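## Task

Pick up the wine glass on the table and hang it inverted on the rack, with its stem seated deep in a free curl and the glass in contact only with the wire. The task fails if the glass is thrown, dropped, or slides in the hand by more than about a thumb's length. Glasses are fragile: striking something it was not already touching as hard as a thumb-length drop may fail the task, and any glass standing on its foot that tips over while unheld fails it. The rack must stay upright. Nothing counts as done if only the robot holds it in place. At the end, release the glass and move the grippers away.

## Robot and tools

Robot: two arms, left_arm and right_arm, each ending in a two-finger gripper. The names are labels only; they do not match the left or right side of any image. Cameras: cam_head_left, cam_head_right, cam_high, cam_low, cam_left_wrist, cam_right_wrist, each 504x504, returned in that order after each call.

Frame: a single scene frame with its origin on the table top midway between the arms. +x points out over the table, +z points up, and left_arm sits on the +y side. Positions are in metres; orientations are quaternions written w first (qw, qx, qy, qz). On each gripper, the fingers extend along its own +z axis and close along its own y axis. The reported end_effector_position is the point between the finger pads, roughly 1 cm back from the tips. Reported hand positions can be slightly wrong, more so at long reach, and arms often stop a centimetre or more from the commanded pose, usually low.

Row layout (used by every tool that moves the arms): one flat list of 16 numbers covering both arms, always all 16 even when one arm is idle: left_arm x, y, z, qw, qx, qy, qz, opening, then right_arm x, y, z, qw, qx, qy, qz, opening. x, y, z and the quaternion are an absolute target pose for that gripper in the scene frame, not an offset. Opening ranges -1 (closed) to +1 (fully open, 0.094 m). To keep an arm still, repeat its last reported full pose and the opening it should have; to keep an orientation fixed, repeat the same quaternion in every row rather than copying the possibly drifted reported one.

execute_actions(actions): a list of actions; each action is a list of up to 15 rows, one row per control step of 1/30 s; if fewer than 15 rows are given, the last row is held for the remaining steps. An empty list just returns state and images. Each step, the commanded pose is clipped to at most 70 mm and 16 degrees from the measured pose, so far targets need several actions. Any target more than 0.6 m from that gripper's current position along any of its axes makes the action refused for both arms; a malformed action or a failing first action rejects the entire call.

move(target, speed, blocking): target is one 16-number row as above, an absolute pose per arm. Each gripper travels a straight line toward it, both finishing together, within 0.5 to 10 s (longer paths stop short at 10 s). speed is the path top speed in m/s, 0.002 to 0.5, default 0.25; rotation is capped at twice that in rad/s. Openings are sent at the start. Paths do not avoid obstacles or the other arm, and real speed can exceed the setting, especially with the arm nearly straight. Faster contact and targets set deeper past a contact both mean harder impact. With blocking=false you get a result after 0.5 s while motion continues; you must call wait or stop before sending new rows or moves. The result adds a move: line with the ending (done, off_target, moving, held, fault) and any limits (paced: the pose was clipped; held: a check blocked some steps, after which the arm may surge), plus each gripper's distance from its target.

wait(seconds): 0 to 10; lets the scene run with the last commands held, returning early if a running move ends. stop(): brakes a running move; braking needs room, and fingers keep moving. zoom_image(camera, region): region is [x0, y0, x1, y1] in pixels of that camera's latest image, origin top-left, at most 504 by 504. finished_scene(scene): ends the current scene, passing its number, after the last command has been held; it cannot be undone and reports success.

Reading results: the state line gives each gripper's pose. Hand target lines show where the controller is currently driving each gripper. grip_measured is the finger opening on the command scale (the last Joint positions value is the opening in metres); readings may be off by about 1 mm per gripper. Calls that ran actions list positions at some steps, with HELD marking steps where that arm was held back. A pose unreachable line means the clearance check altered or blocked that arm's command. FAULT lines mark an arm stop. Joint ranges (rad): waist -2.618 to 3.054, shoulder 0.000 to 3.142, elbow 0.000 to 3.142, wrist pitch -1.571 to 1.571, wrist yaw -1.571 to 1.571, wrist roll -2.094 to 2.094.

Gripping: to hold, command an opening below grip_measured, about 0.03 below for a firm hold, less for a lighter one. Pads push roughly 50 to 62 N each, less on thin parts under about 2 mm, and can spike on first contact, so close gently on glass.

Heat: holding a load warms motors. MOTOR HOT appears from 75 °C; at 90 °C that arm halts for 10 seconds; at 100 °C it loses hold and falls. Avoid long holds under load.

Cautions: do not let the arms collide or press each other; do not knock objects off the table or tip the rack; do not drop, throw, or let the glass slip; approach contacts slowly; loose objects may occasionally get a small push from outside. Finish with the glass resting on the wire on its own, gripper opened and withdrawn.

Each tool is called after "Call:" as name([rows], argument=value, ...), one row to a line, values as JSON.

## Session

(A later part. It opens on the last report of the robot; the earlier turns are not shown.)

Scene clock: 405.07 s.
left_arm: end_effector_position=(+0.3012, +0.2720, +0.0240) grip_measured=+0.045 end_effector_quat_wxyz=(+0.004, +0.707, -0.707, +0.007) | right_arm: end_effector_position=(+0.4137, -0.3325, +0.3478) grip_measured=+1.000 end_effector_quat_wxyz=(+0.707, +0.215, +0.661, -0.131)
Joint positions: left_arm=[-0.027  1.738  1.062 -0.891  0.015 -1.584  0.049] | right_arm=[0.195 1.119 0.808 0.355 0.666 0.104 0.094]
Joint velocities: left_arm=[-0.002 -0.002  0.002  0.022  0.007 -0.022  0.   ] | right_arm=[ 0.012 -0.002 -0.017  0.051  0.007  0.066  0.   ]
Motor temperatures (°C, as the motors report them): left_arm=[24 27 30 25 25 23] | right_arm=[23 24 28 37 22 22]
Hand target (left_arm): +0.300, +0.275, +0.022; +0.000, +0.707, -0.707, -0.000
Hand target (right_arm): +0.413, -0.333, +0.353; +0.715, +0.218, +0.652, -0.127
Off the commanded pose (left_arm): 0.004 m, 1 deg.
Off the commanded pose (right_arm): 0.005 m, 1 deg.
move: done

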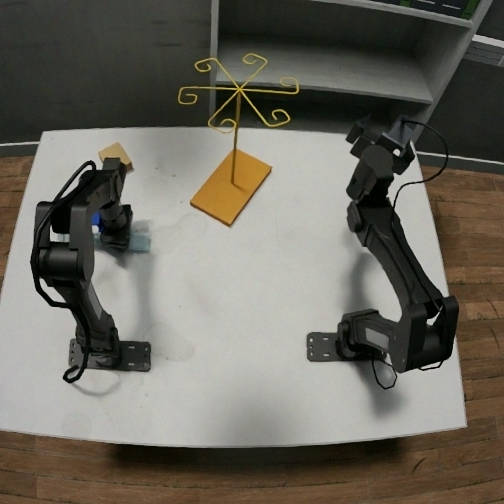

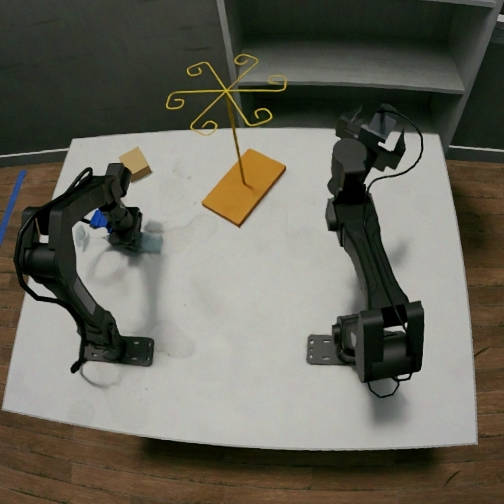

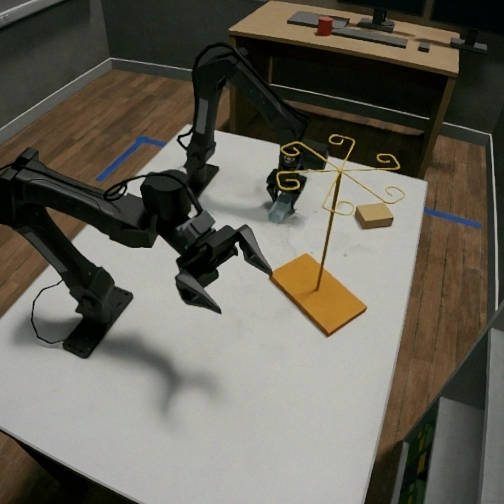

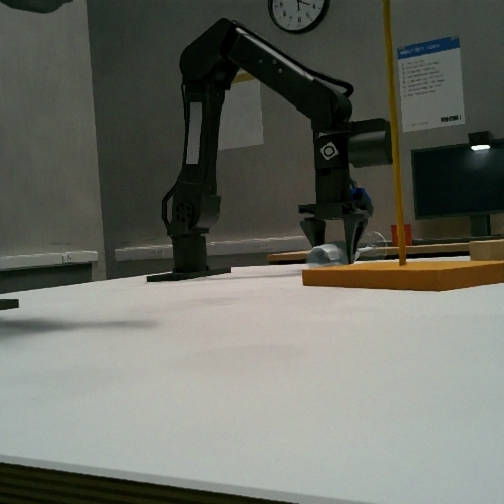

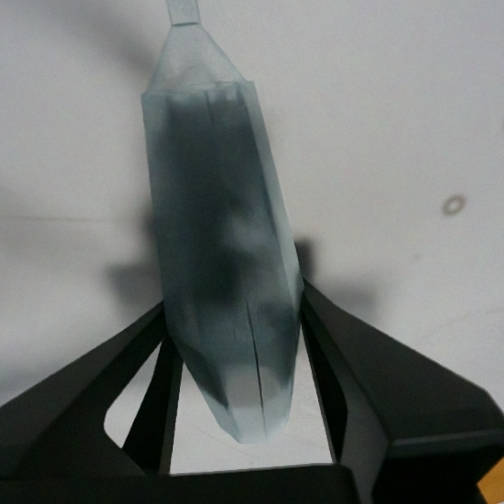

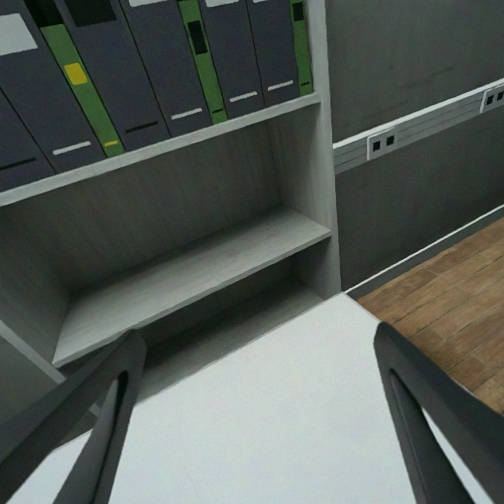

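Call:
move(target=[0.30,0.275,0.022,0,-0.707,0.707,0,0.015,0.4135,-0.3326,0.3531,0.715,0.218,0.652,-0.127,1], speed=0.04)

Call:
move(target=[0.30,0.275,0.13,0,-0.707,0.707,0,0.015,0.4135,-0.3326,0.3531,0.715,0.218,0.652,-0.127,1], speed=0.08)

Call:
move(target=[0.32,0.28,0.15,0,0,1,0,0.015,0.4135,-0.3326,0.3531,0.715,0.218,0.652,-0.127,1], speed=0.3)

Call:
move(target=[0.42,0.30,0.20,0.707,0,0.707,0,0.015,0.4135,-0.3326,0.3531,0.715,0.218,0.652,-0.127,1], speed=0.3)

Scene clock: 426.23 s.
left_arm: end_effector_position=(+0.3012, +0.2720, +0.0240) grip_measured=+0.045 end_effector_quat_wxyz=(+0.004, +0.707, -0.707, +0.007) | right_arm: end_effector_position=(+0.4137, -0.3325, +0.3477) grip_measured=+1.000 end_effector_quat_wxyz=(+0.707, +0.215, +0.661, -0.131)
Joint positions: left_arm=[-0.027  1.738  1.062 -0.891  0.015 -1.584  0.049] | right_arm=[0.195 1.119 0.808 0.354 0.666 0.104 0.094]
Joint velocities: left_arm=[-0.012 -0.007 -0.012 -0.007  0.007  0.051  0.   ] | right_arm=[ 0.002  0.012 -0.027 -0.022 -0.022 -0.022  0.   ]
Motor temperatures (°C, as the motors report them): left_arm=[24 27 30 25 25 23] | right_arm=[23 24 28 37 22 22]
Hand target (left_arm): +0.300, +0.275, +0.022; +0.000, +0.707, -0.707, -0.000
Hand target (right_arm): +0.413, -0.333, +0.353; +0.715, +0.218, +0.652, -0.127
Off the commanded pose (left_arm): 0.004 m, 1 deg.
Off the commanded pose (right_arm): 0.005 m, 1 deg.
move: done

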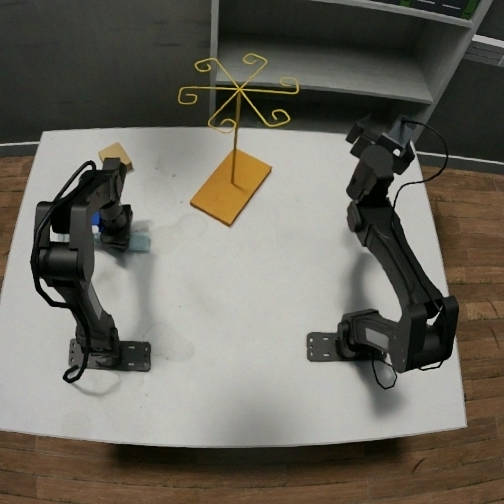

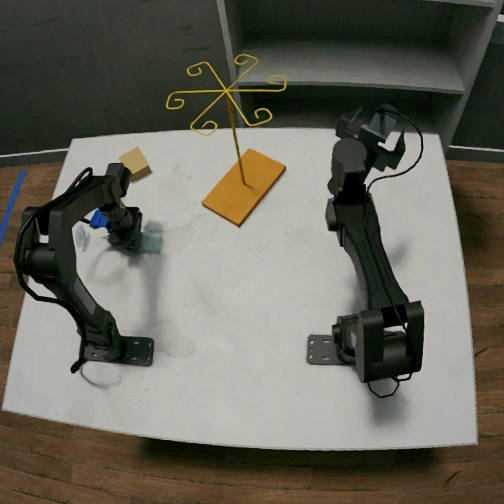

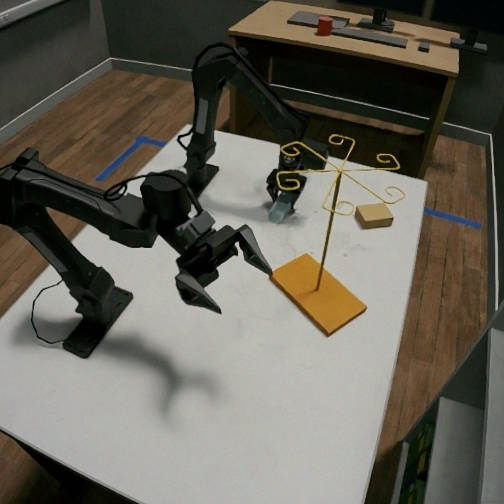

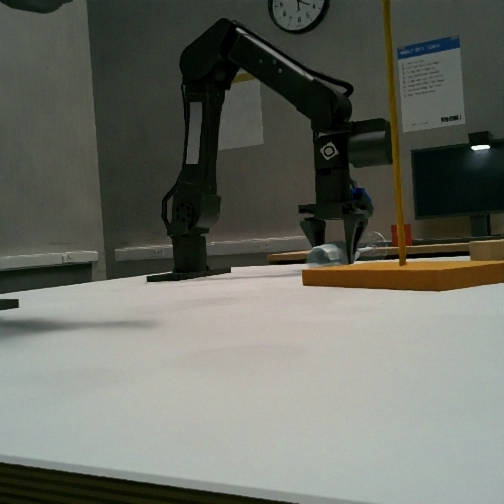

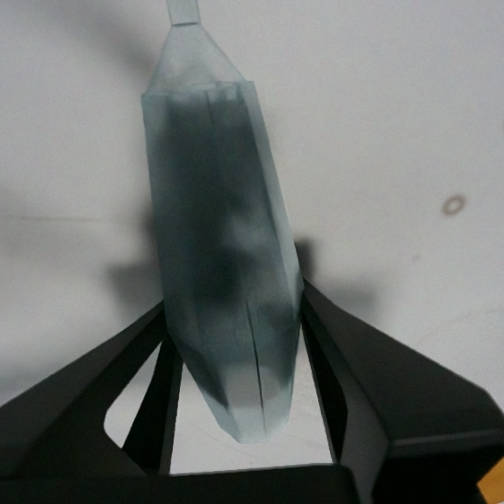

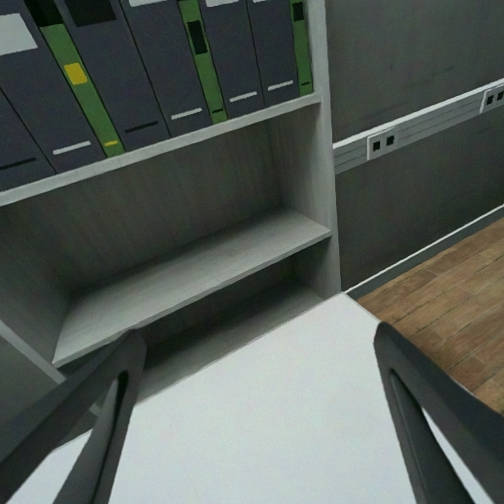

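Scene clock: 428.10 s.
left_arm: end_effector_position=(+0.2971, +0.2709, +0.1136) grip_measured=+0.045 end_effector_quat_wxyz=(+0.020, +0.707, -0.707, -0.005) | right_arm: end_effector_position=(+0.4137, -0.3325, +0.3477) grip_measured=+1.000 end_effector_quat_wxyz=(+0.707, +0.215, +0.661, -0.131)
Joint positions: left_arm=[-0.027  1.672  1.355 -1.288  0.022 -1.584  0.049] | right_arm=[0.195 1.119 0.808 0.354 0.666 0.104 0.094]
Joint velocities: left_arm=[ 0.002 -0.012 -0.017 -0.081  0.007  0.037  0.001] | right_arm=[ 0.007 -0.012  0.002 -0.007 -0.007 -0.037  0.   ]
Motor temperatures (°C, as the motors report them): left_arm=[24 27 30 25 25 23] | right_arm=[23 24 29 37 22 22]
Hand target (left_arm): +0.299, +0.275, +0.129; +0.000, +0.707, -0.707, +0.000
Hand target (right_arm): +0.414, -0.333, +0.353; +0.715, +0.218, +0.652, -0.127
Off the commanded pose (left_arm): 0.017 m, 2 deg.
Off the commanded pose (right_arm): 0.005 m, 1 deg.
move: off_target (left_arm)

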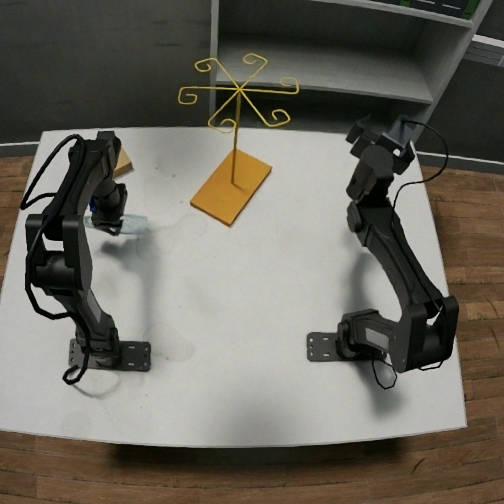

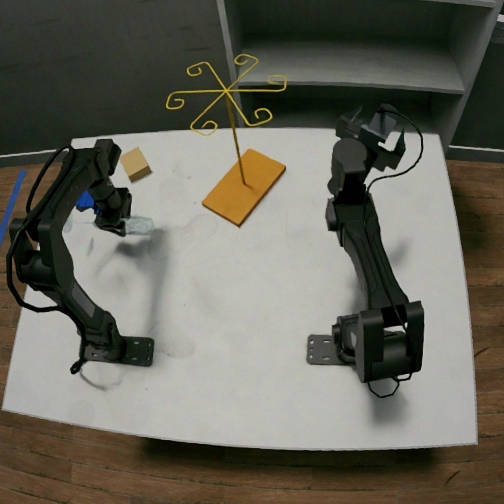

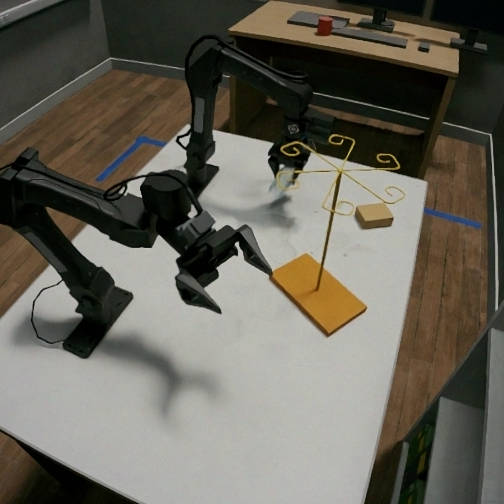

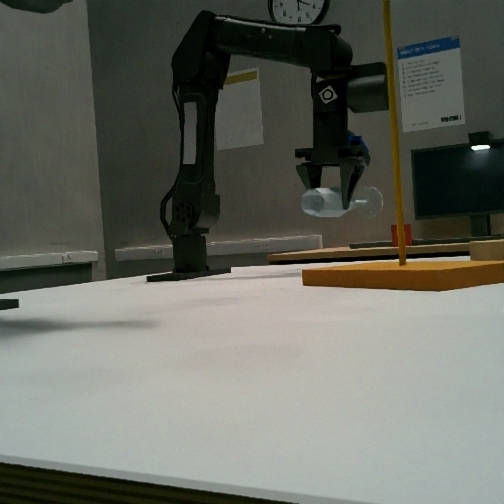

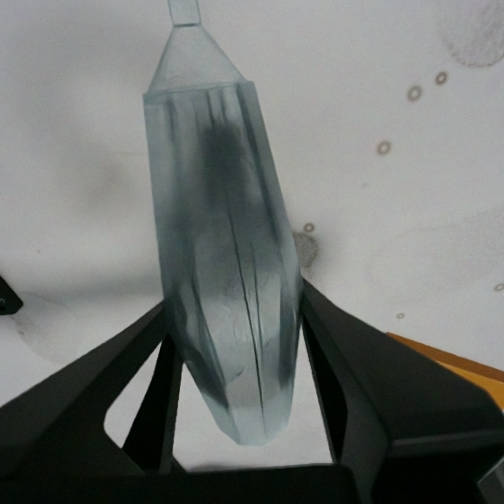

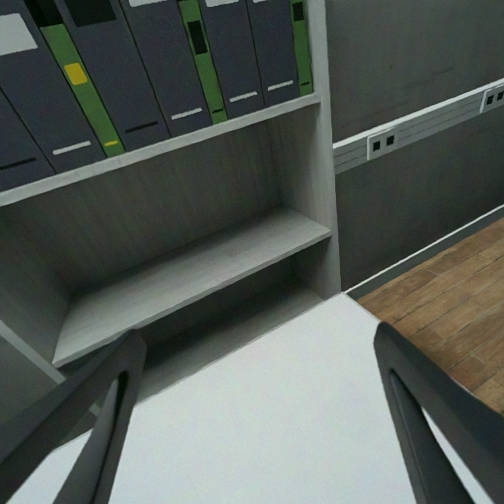

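Scene clock: 431.33 s.
left_arm: end_effector_position=(+0.3124, +0.2765, +0.1416) grip_measured=+0.044 end_effector_quat_wxyz=(-0.014, -0.002, +1.000, -0.001) | right_arm: end_effector_position=(+0.4137, -0.3325, +0.3478) grip_measured=+1.000 end_effector_quat_wxyz=(+0.707, +0.215, +0.661, -0.131)
Joint positions: left_arm=[-0.02   1.722  1.523 -1.4    0.002 -0.009  0.049] | right_arm=[0.195 1.119 0.808 0.355 0.666 0.104 0.094]
Joint velocities: left_arm=[-0.002 -0.012  0.002 -0.022  0.066  0.007  0.   ] | right_arm=[-0.012 -0.002 -0.007  0.007  0.066  0.051  0.   ]
Motor temperatures (°C, as the motors report them): left_arm=[24 27 30 25 25 23] | right_arm=[23 24 29 37 22 22]
Hand target (left_arm): +0.319, +0.280, +0.150; +0.000, -0.000, +1.000, +0.000
Hand target (right_arm): +0.413, -0.333, +0.353; +0.715, +0.218, +0.652, -0.127
Off the commanded pose (left_arm): 0.012 m, 2 deg.
Off the commanded pose (right_arm): 0.005 m, 1 deg.
move: off_target (left_arm)

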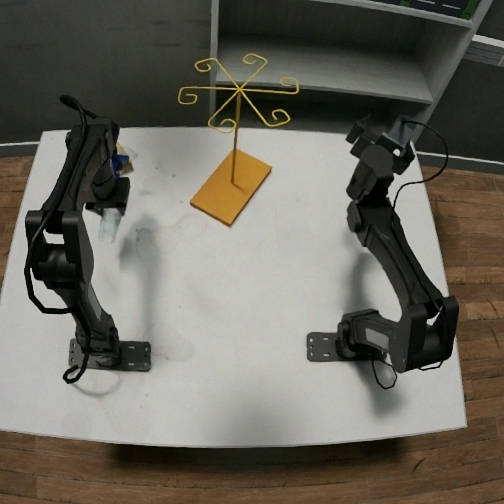

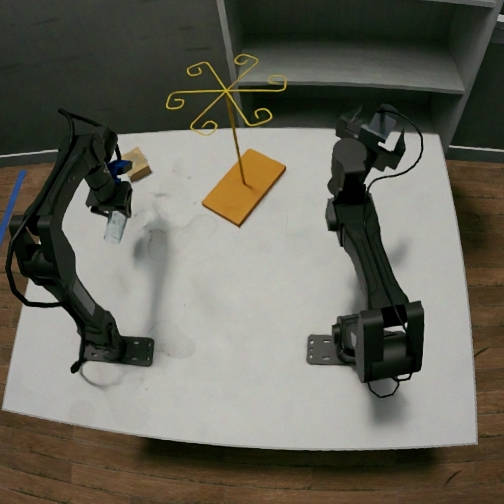

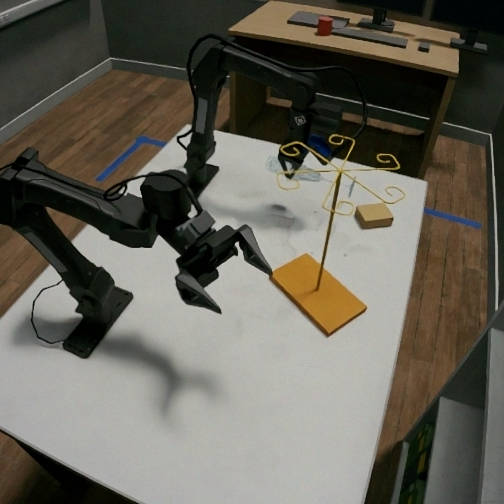

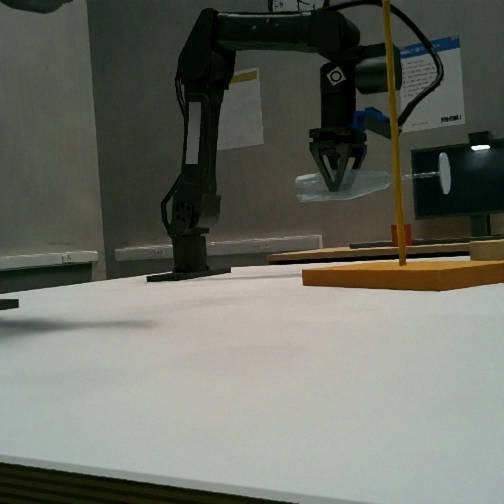

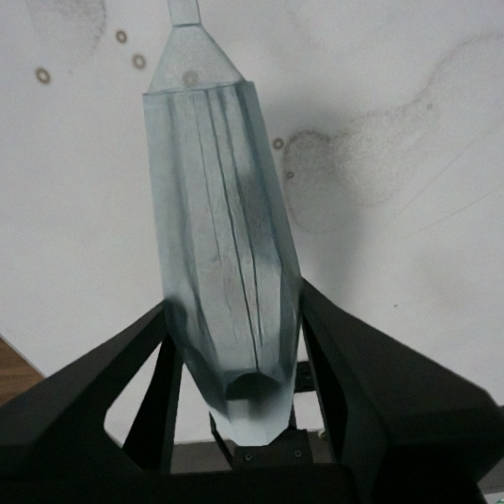

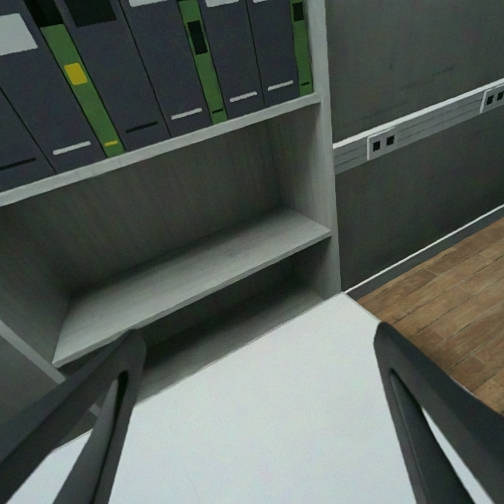

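Scene clock: 434.97 s.
left_arm: end_effector_position=(+0.4168, +0.2981, +0.1853) grip_measured=+0.044 end_effector_quat_wxyz=(+0.683, -0.001, +0.730, +0.004) | right_arm: end_effector_position=(+0.4137, -0.3325, +0.3477) grip_measured=+1.000 end_effector_quat_wxyz=(+0.707, +0.215, +0.661, -0.131)
Joint positions: left_arm=[0.065 1.43  0.407 0.956 0.073 0.01  0.049] | right_arm=[0.195 1.119 0.808 0.354 0.666 0.104 0.094]
Joint velocities: left_arm=[-0.007  0.007  0.007  0.066  0.051 -0.007 -0.001] | right_arm=[-0.002 -0.012  0.002  0.081  0.007 -0.007  0.   ]
Motor temperatures (°C, as the motors report them): left_arm=[24 27 30 26 25 23] | right_arm=[23 24 29 37 22 22]
Hand target (left_arm): +0.418, +0.301, +0.201; +0.706, -0.005, +0.708, +0.003
Hand target (right_arm): +0.414, -0.333, +0.353; +0.715, +0.218, +0.652, -0.127
Off the commanded pose (left_arm): 0.015 m, 4 deg.
Off the commanded pose (right_arm): 0.005 m, 1 deg.
move: off_target (left_arm)

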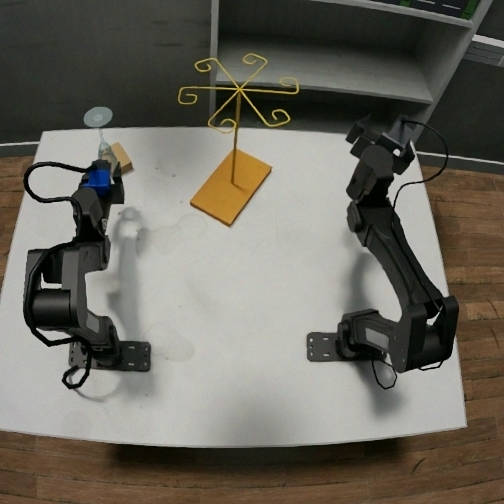

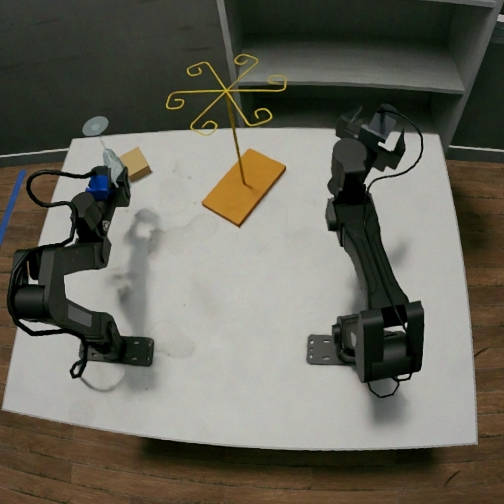

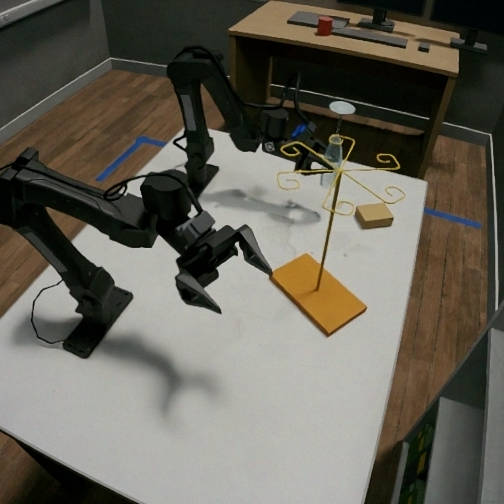

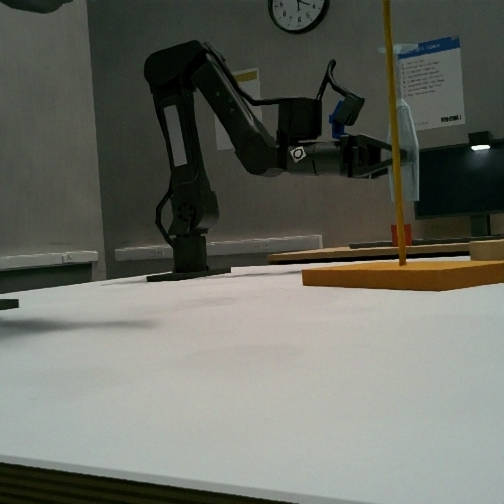

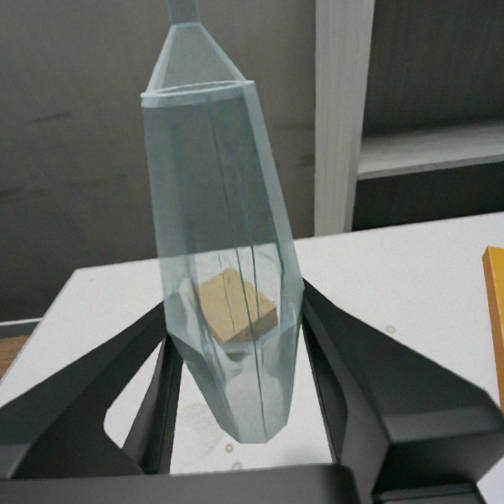

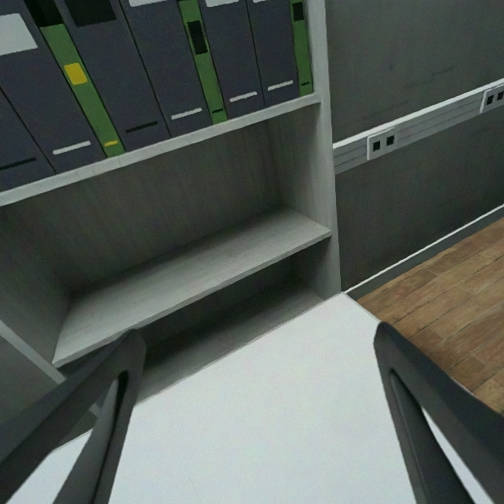

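Call:
zoom_image(camera="cam_head_left", region=[70, 70, 250, 150])

Call:
zoom_image(camera="cam_head_right", region=[70, 70, 250, 150])

Call:
zoom_image(camera="cam_high", region=[260, 90, 420, 230])

Region (70, 70, 250, 150) of cam_head_left's 504x504 image, scaled by 2.800, with more detail than that image has.

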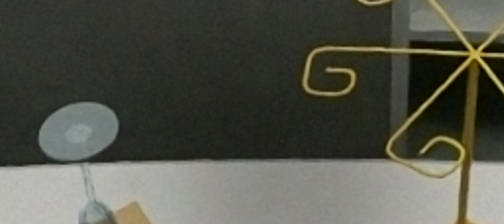

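Region (70, 70, 250, 150) of cam_head_right's 504x504 image, scaled by 2.800, with more detail than that image has.

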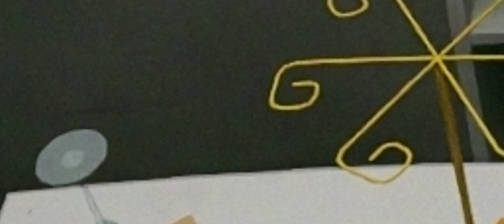

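Region (260, 90, 420, 230) of cam_high's 504x504 image, scaled by 3.150, with more detail than that image has; it fills the top 441 rows of this view, and the rest is white.

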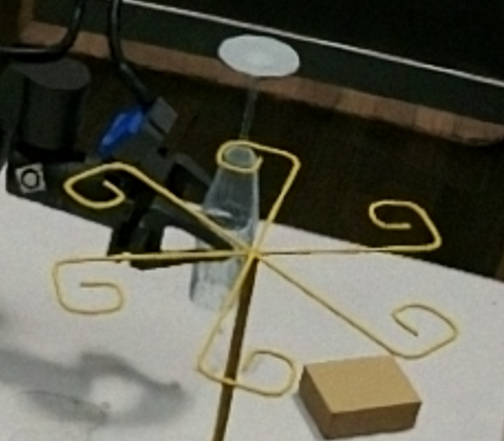

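Call:
move(target=[0.385,0.17,0.205,0.690,0.153,0.690,-0.153,0.015,0.28,-0.14,0.33,0.664,-0.242,0.664,0.242,1], speed=0.15)

Scene clock: 513.83 s.
left_arm: end_effector_position=(+0.3921, +0.1746, +0.1808) grip_measured=+0.044 end_effector_quat_wxyz=(+0.662, +0.148, +0.720, -0.146) | right_arm: end_effector_position=(+0.2889, -0.1413, +0.3198) grip_measured=+1.000 end_effector_quat_wxyz=(+0.652, -0.232, +0.681, +0.238)
Joint positions: left_arm=[-0.155  1.398  0.378  0.934  0.278  0.009  0.049] | right_arm=[ 0.299  0.619  0.607 -0.027 -0.404  0.006  0.094]
Joint velocities: left_arm=[-0.017 -0.022 -0.002 -0.081  0.007 -0.007 -0.   ] | right_arm=[-0.017  0.007  0.002 -0.081 -0.022 -0.037  0.   ]
Motor temperatures (°C, as the motors report them): left_arm=[24 26 30 37 25 23] | right_arm=[23 24 29 38 22 22]
Hand target (left_arm): +0.387, +0.170, +0.204; +0.690, +0.152, +0.690, -0.154
Hand target (right_arm): +0.281, -0.139, +0.330; +0.664, -0.243, +0.665, +0.241
Off the commanded pose (left_arm): 0.026 m, 5 deg.
Off the commanded pose (right_arm): 0.014 m, 3 deg.
move: off_target (left_arm, right_arm)

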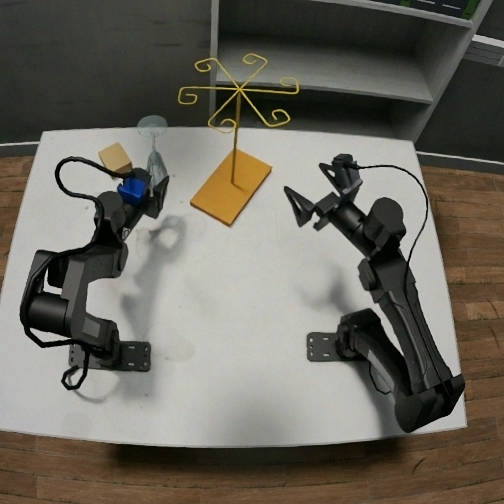

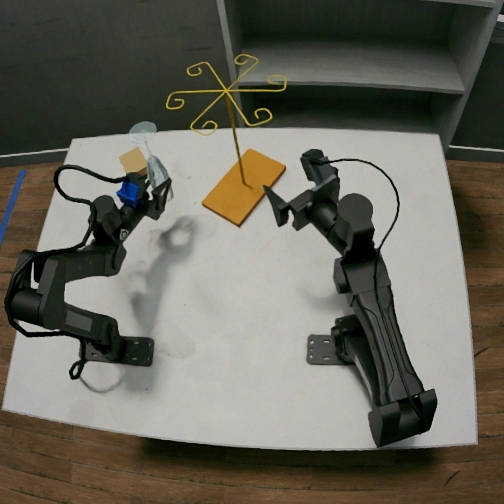

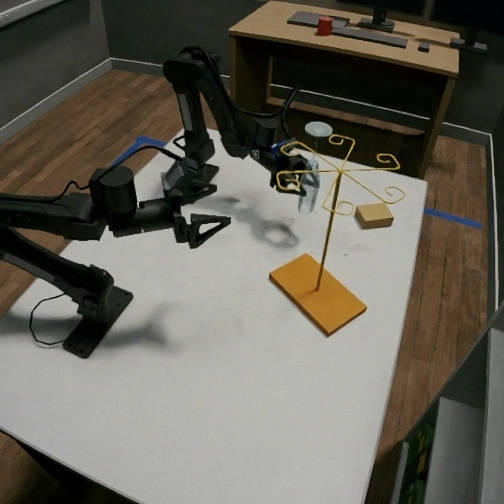

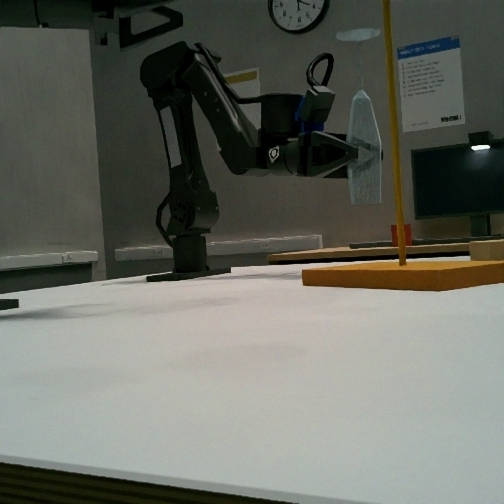

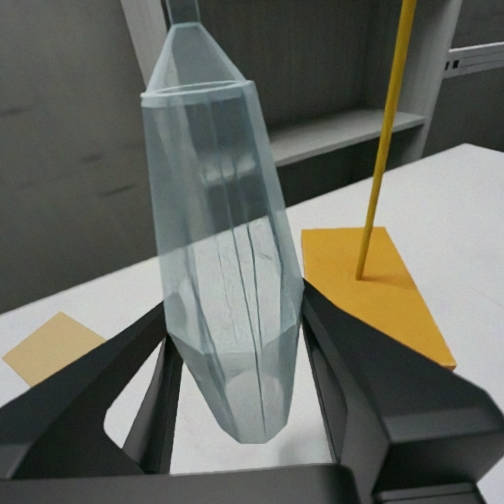

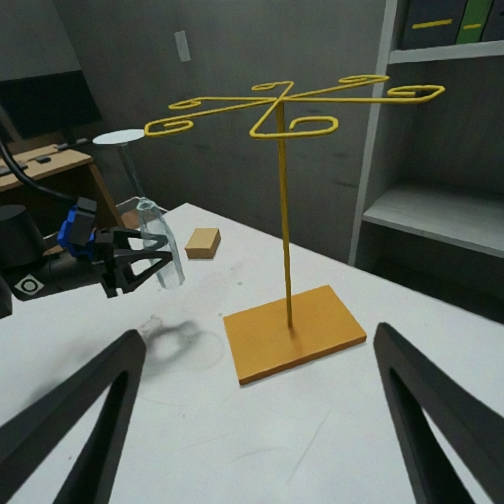

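Call:
move(target=[0.39,0.15,0.235,0.690,0.153,0.690,-0.153,0.015,0.28,-0.14,0.30,0.664,-0.242,0.664,0.242,1], speed=0.08)

Call:
zoom_image(camera="cam_right_wrist", region=[60, 50, 360, 220])

Call:
zoom_image(camera="cam_head_left", region=[110, 60, 260, 160])

Scene clock: 532.23 s.
left_arm: end_effector_position=(+0.3871, +0.1542, +0.2012) grip_measured=+0.044 end_effector_quat_wxyz=(+0.659, +0.155, +0.721, -0.148) | right_arm: end_effector_position=(+0.2858, -0.1409, +0.2857) grip_measured=+1.000 end_effector_quat_wxyz=(+0.645, -0.234, +0.687, +0.241)
Joint positions: left_arm=[-0.239  1.305  0.427  0.788  0.206  0.009  0.049] | right_arm=[ 0.299  0.578  0.483  0.036 -0.412  0.005  0.094]
Joint velocities: left_arm=[ 0.002 -0.002  0.012 -0.051  0.051  0.022 -0.002] | right_arm=[-0.002 -0.007  0.002 -0.037 -0.066 -0.037  0.   ]
Motor temperatures (°C, as the motors report them): left_arm=[24 27 30 38 25 23] | right_arm=[23 24 29 38 22 22]
Hand target (left_arm): +0.389, +0.151, +0.235; +0.690, +0.153, +0.690, -0.154
Hand target (right_arm): +0.280, -0.140, +0.300; +0.664, -0.242, +0.665, +0.242
Off the commanded pose (left_arm): 0.034 m, 5 deg.
Off the commanded pose (right_arm): 0.015 m, 4 deg.
move: off_target (left_arm, right_arm)

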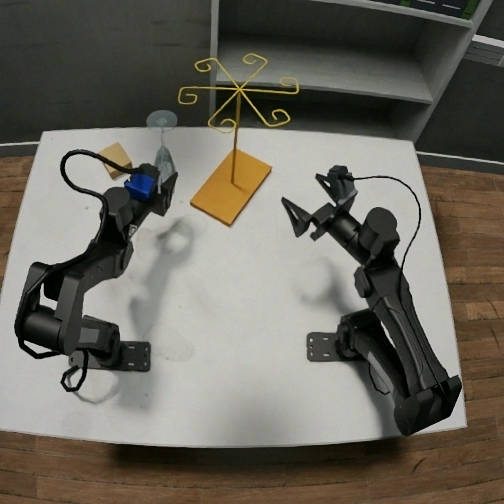

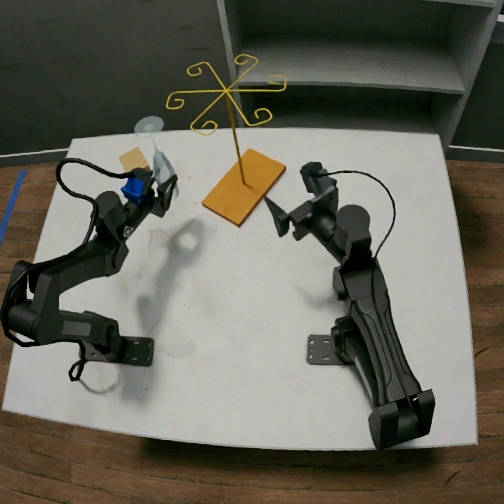

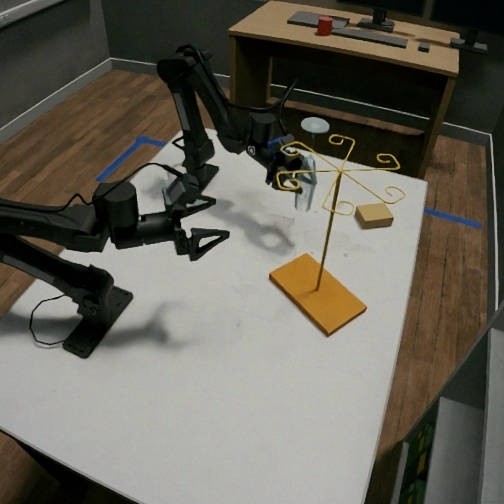

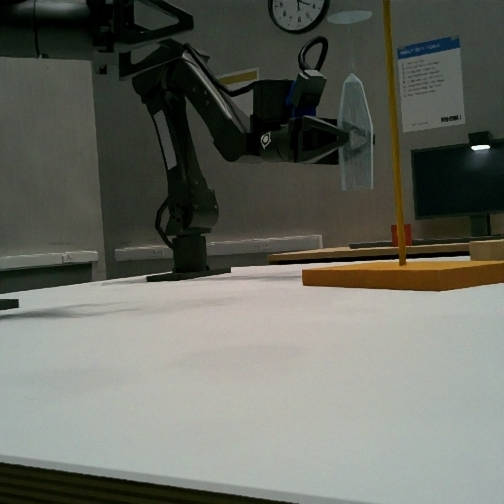

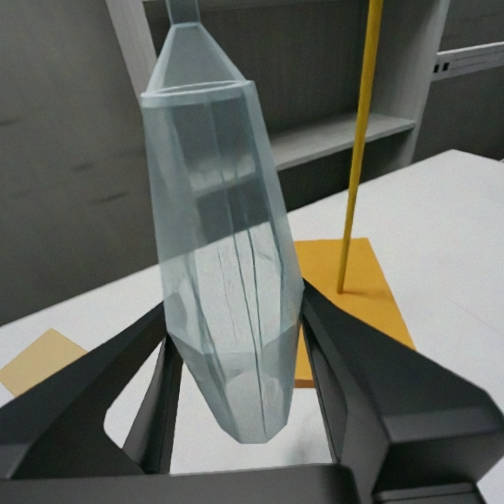

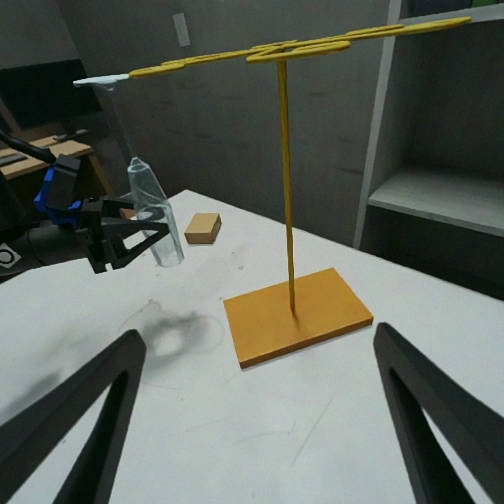

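Region (60, 50, 360, 220) of cam_right_wrist's 504x504 image, scaled by 1.680, with more detail than that image has; it fills the top 286 rows of this view, and the rest is white.

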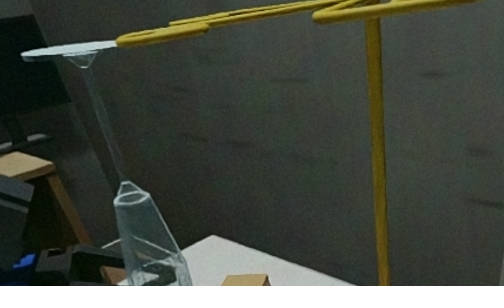

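Region (110, 60, 260, 160) of cam_head_left's 504x504 image, scaled by 3.360, with more detail than that image has.

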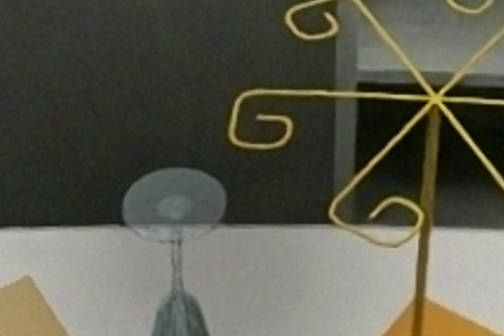

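Call:
move(target=[0.39,0.15,0.27,0.690,0.153,0.690,-0.153,0.015,0.28,-0.14,0.30,0.664,-0.242,0.664,0.242,1], speed=0.05)

Call:
zoom_image(camera="cam_head_left", region=[110, 60, 260, 160])

Scene clock: 561.07 s.
left_arm: end_effector_position=(+0.3891, +0.1540, +0.2344) grip_measured=+0.044 end_effector_quat_wxyz=(+0.659, +0.154, +0.721, -0.148) | right_arm: end_effector_position=(+0.2857, -0.1408, +0.2863) grip_measured=+1.000 end_effector_quat_wxyz=(+0.645, -0.234, +0.686, +0.241)
Joint positions: left_arm=[-0.239  1.216  0.526  0.6    0.205  0.009  0.049] | right_arm=[ 0.299  0.578  0.483  0.039 -0.413  0.005  0.094]
Joint velocities: left_arm=[-0.012  0.012 -0.012 -0.095 -0.007 -0.007 -0.003] | right_arm=[ 0.002 -0.002  0.007  0.022  0.051 -0.022  0.   ]
Motor temperatures (°C, as the motors report them): left_arm=[24 27 33 38 25 23] | right_arm=[23 24 29 39 22 22]
Hand target (left_arm): +0.388, +0.151, +0.270; +0.690, +0.153, +0.690, -0.154
Hand target (right_arm): +0.280, -0.140, +0.300; +0.664, -0.242, +0.665, +0.242
Off the commanded pose (left_arm): 0.036 m, 5 deg.
Off the commanded pose (right_arm): 0.015 m, 3 deg.
move: off_target (left_arm, right_arm)

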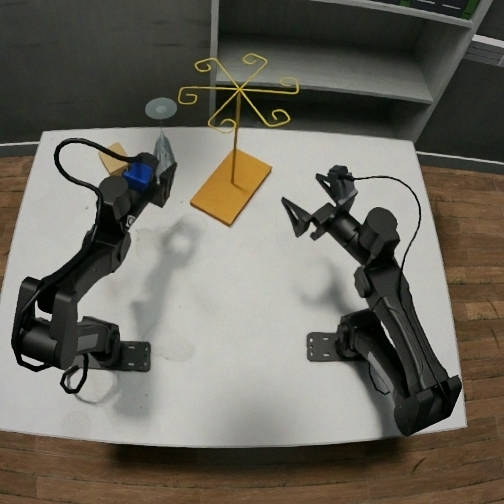

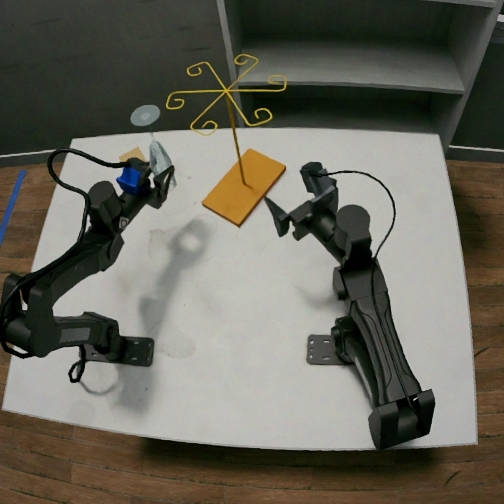

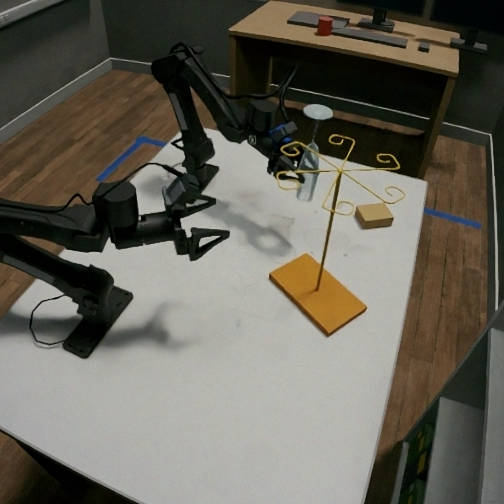

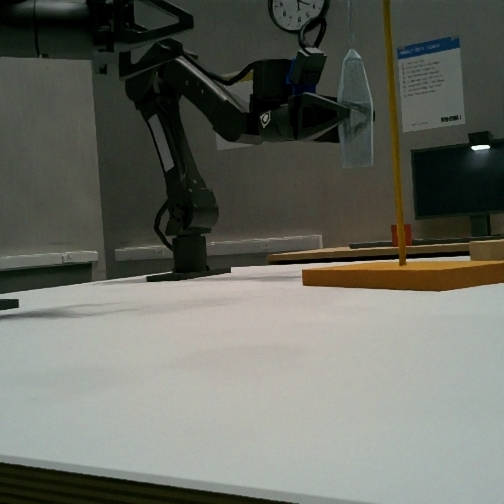

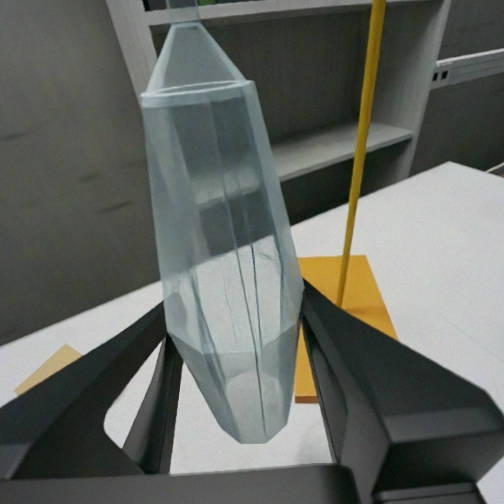

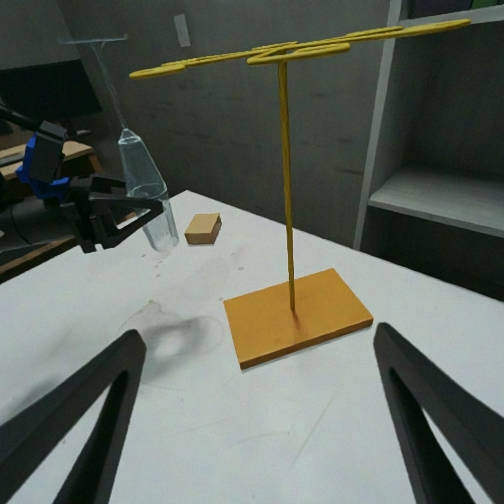

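Region (110, 60, 260, 160) of cam_head_left's 504x504 image, scaled by 3.360, with more detail than that image has.

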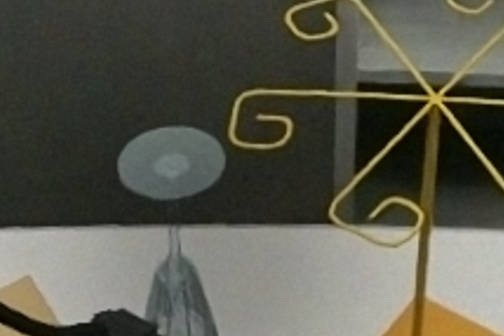

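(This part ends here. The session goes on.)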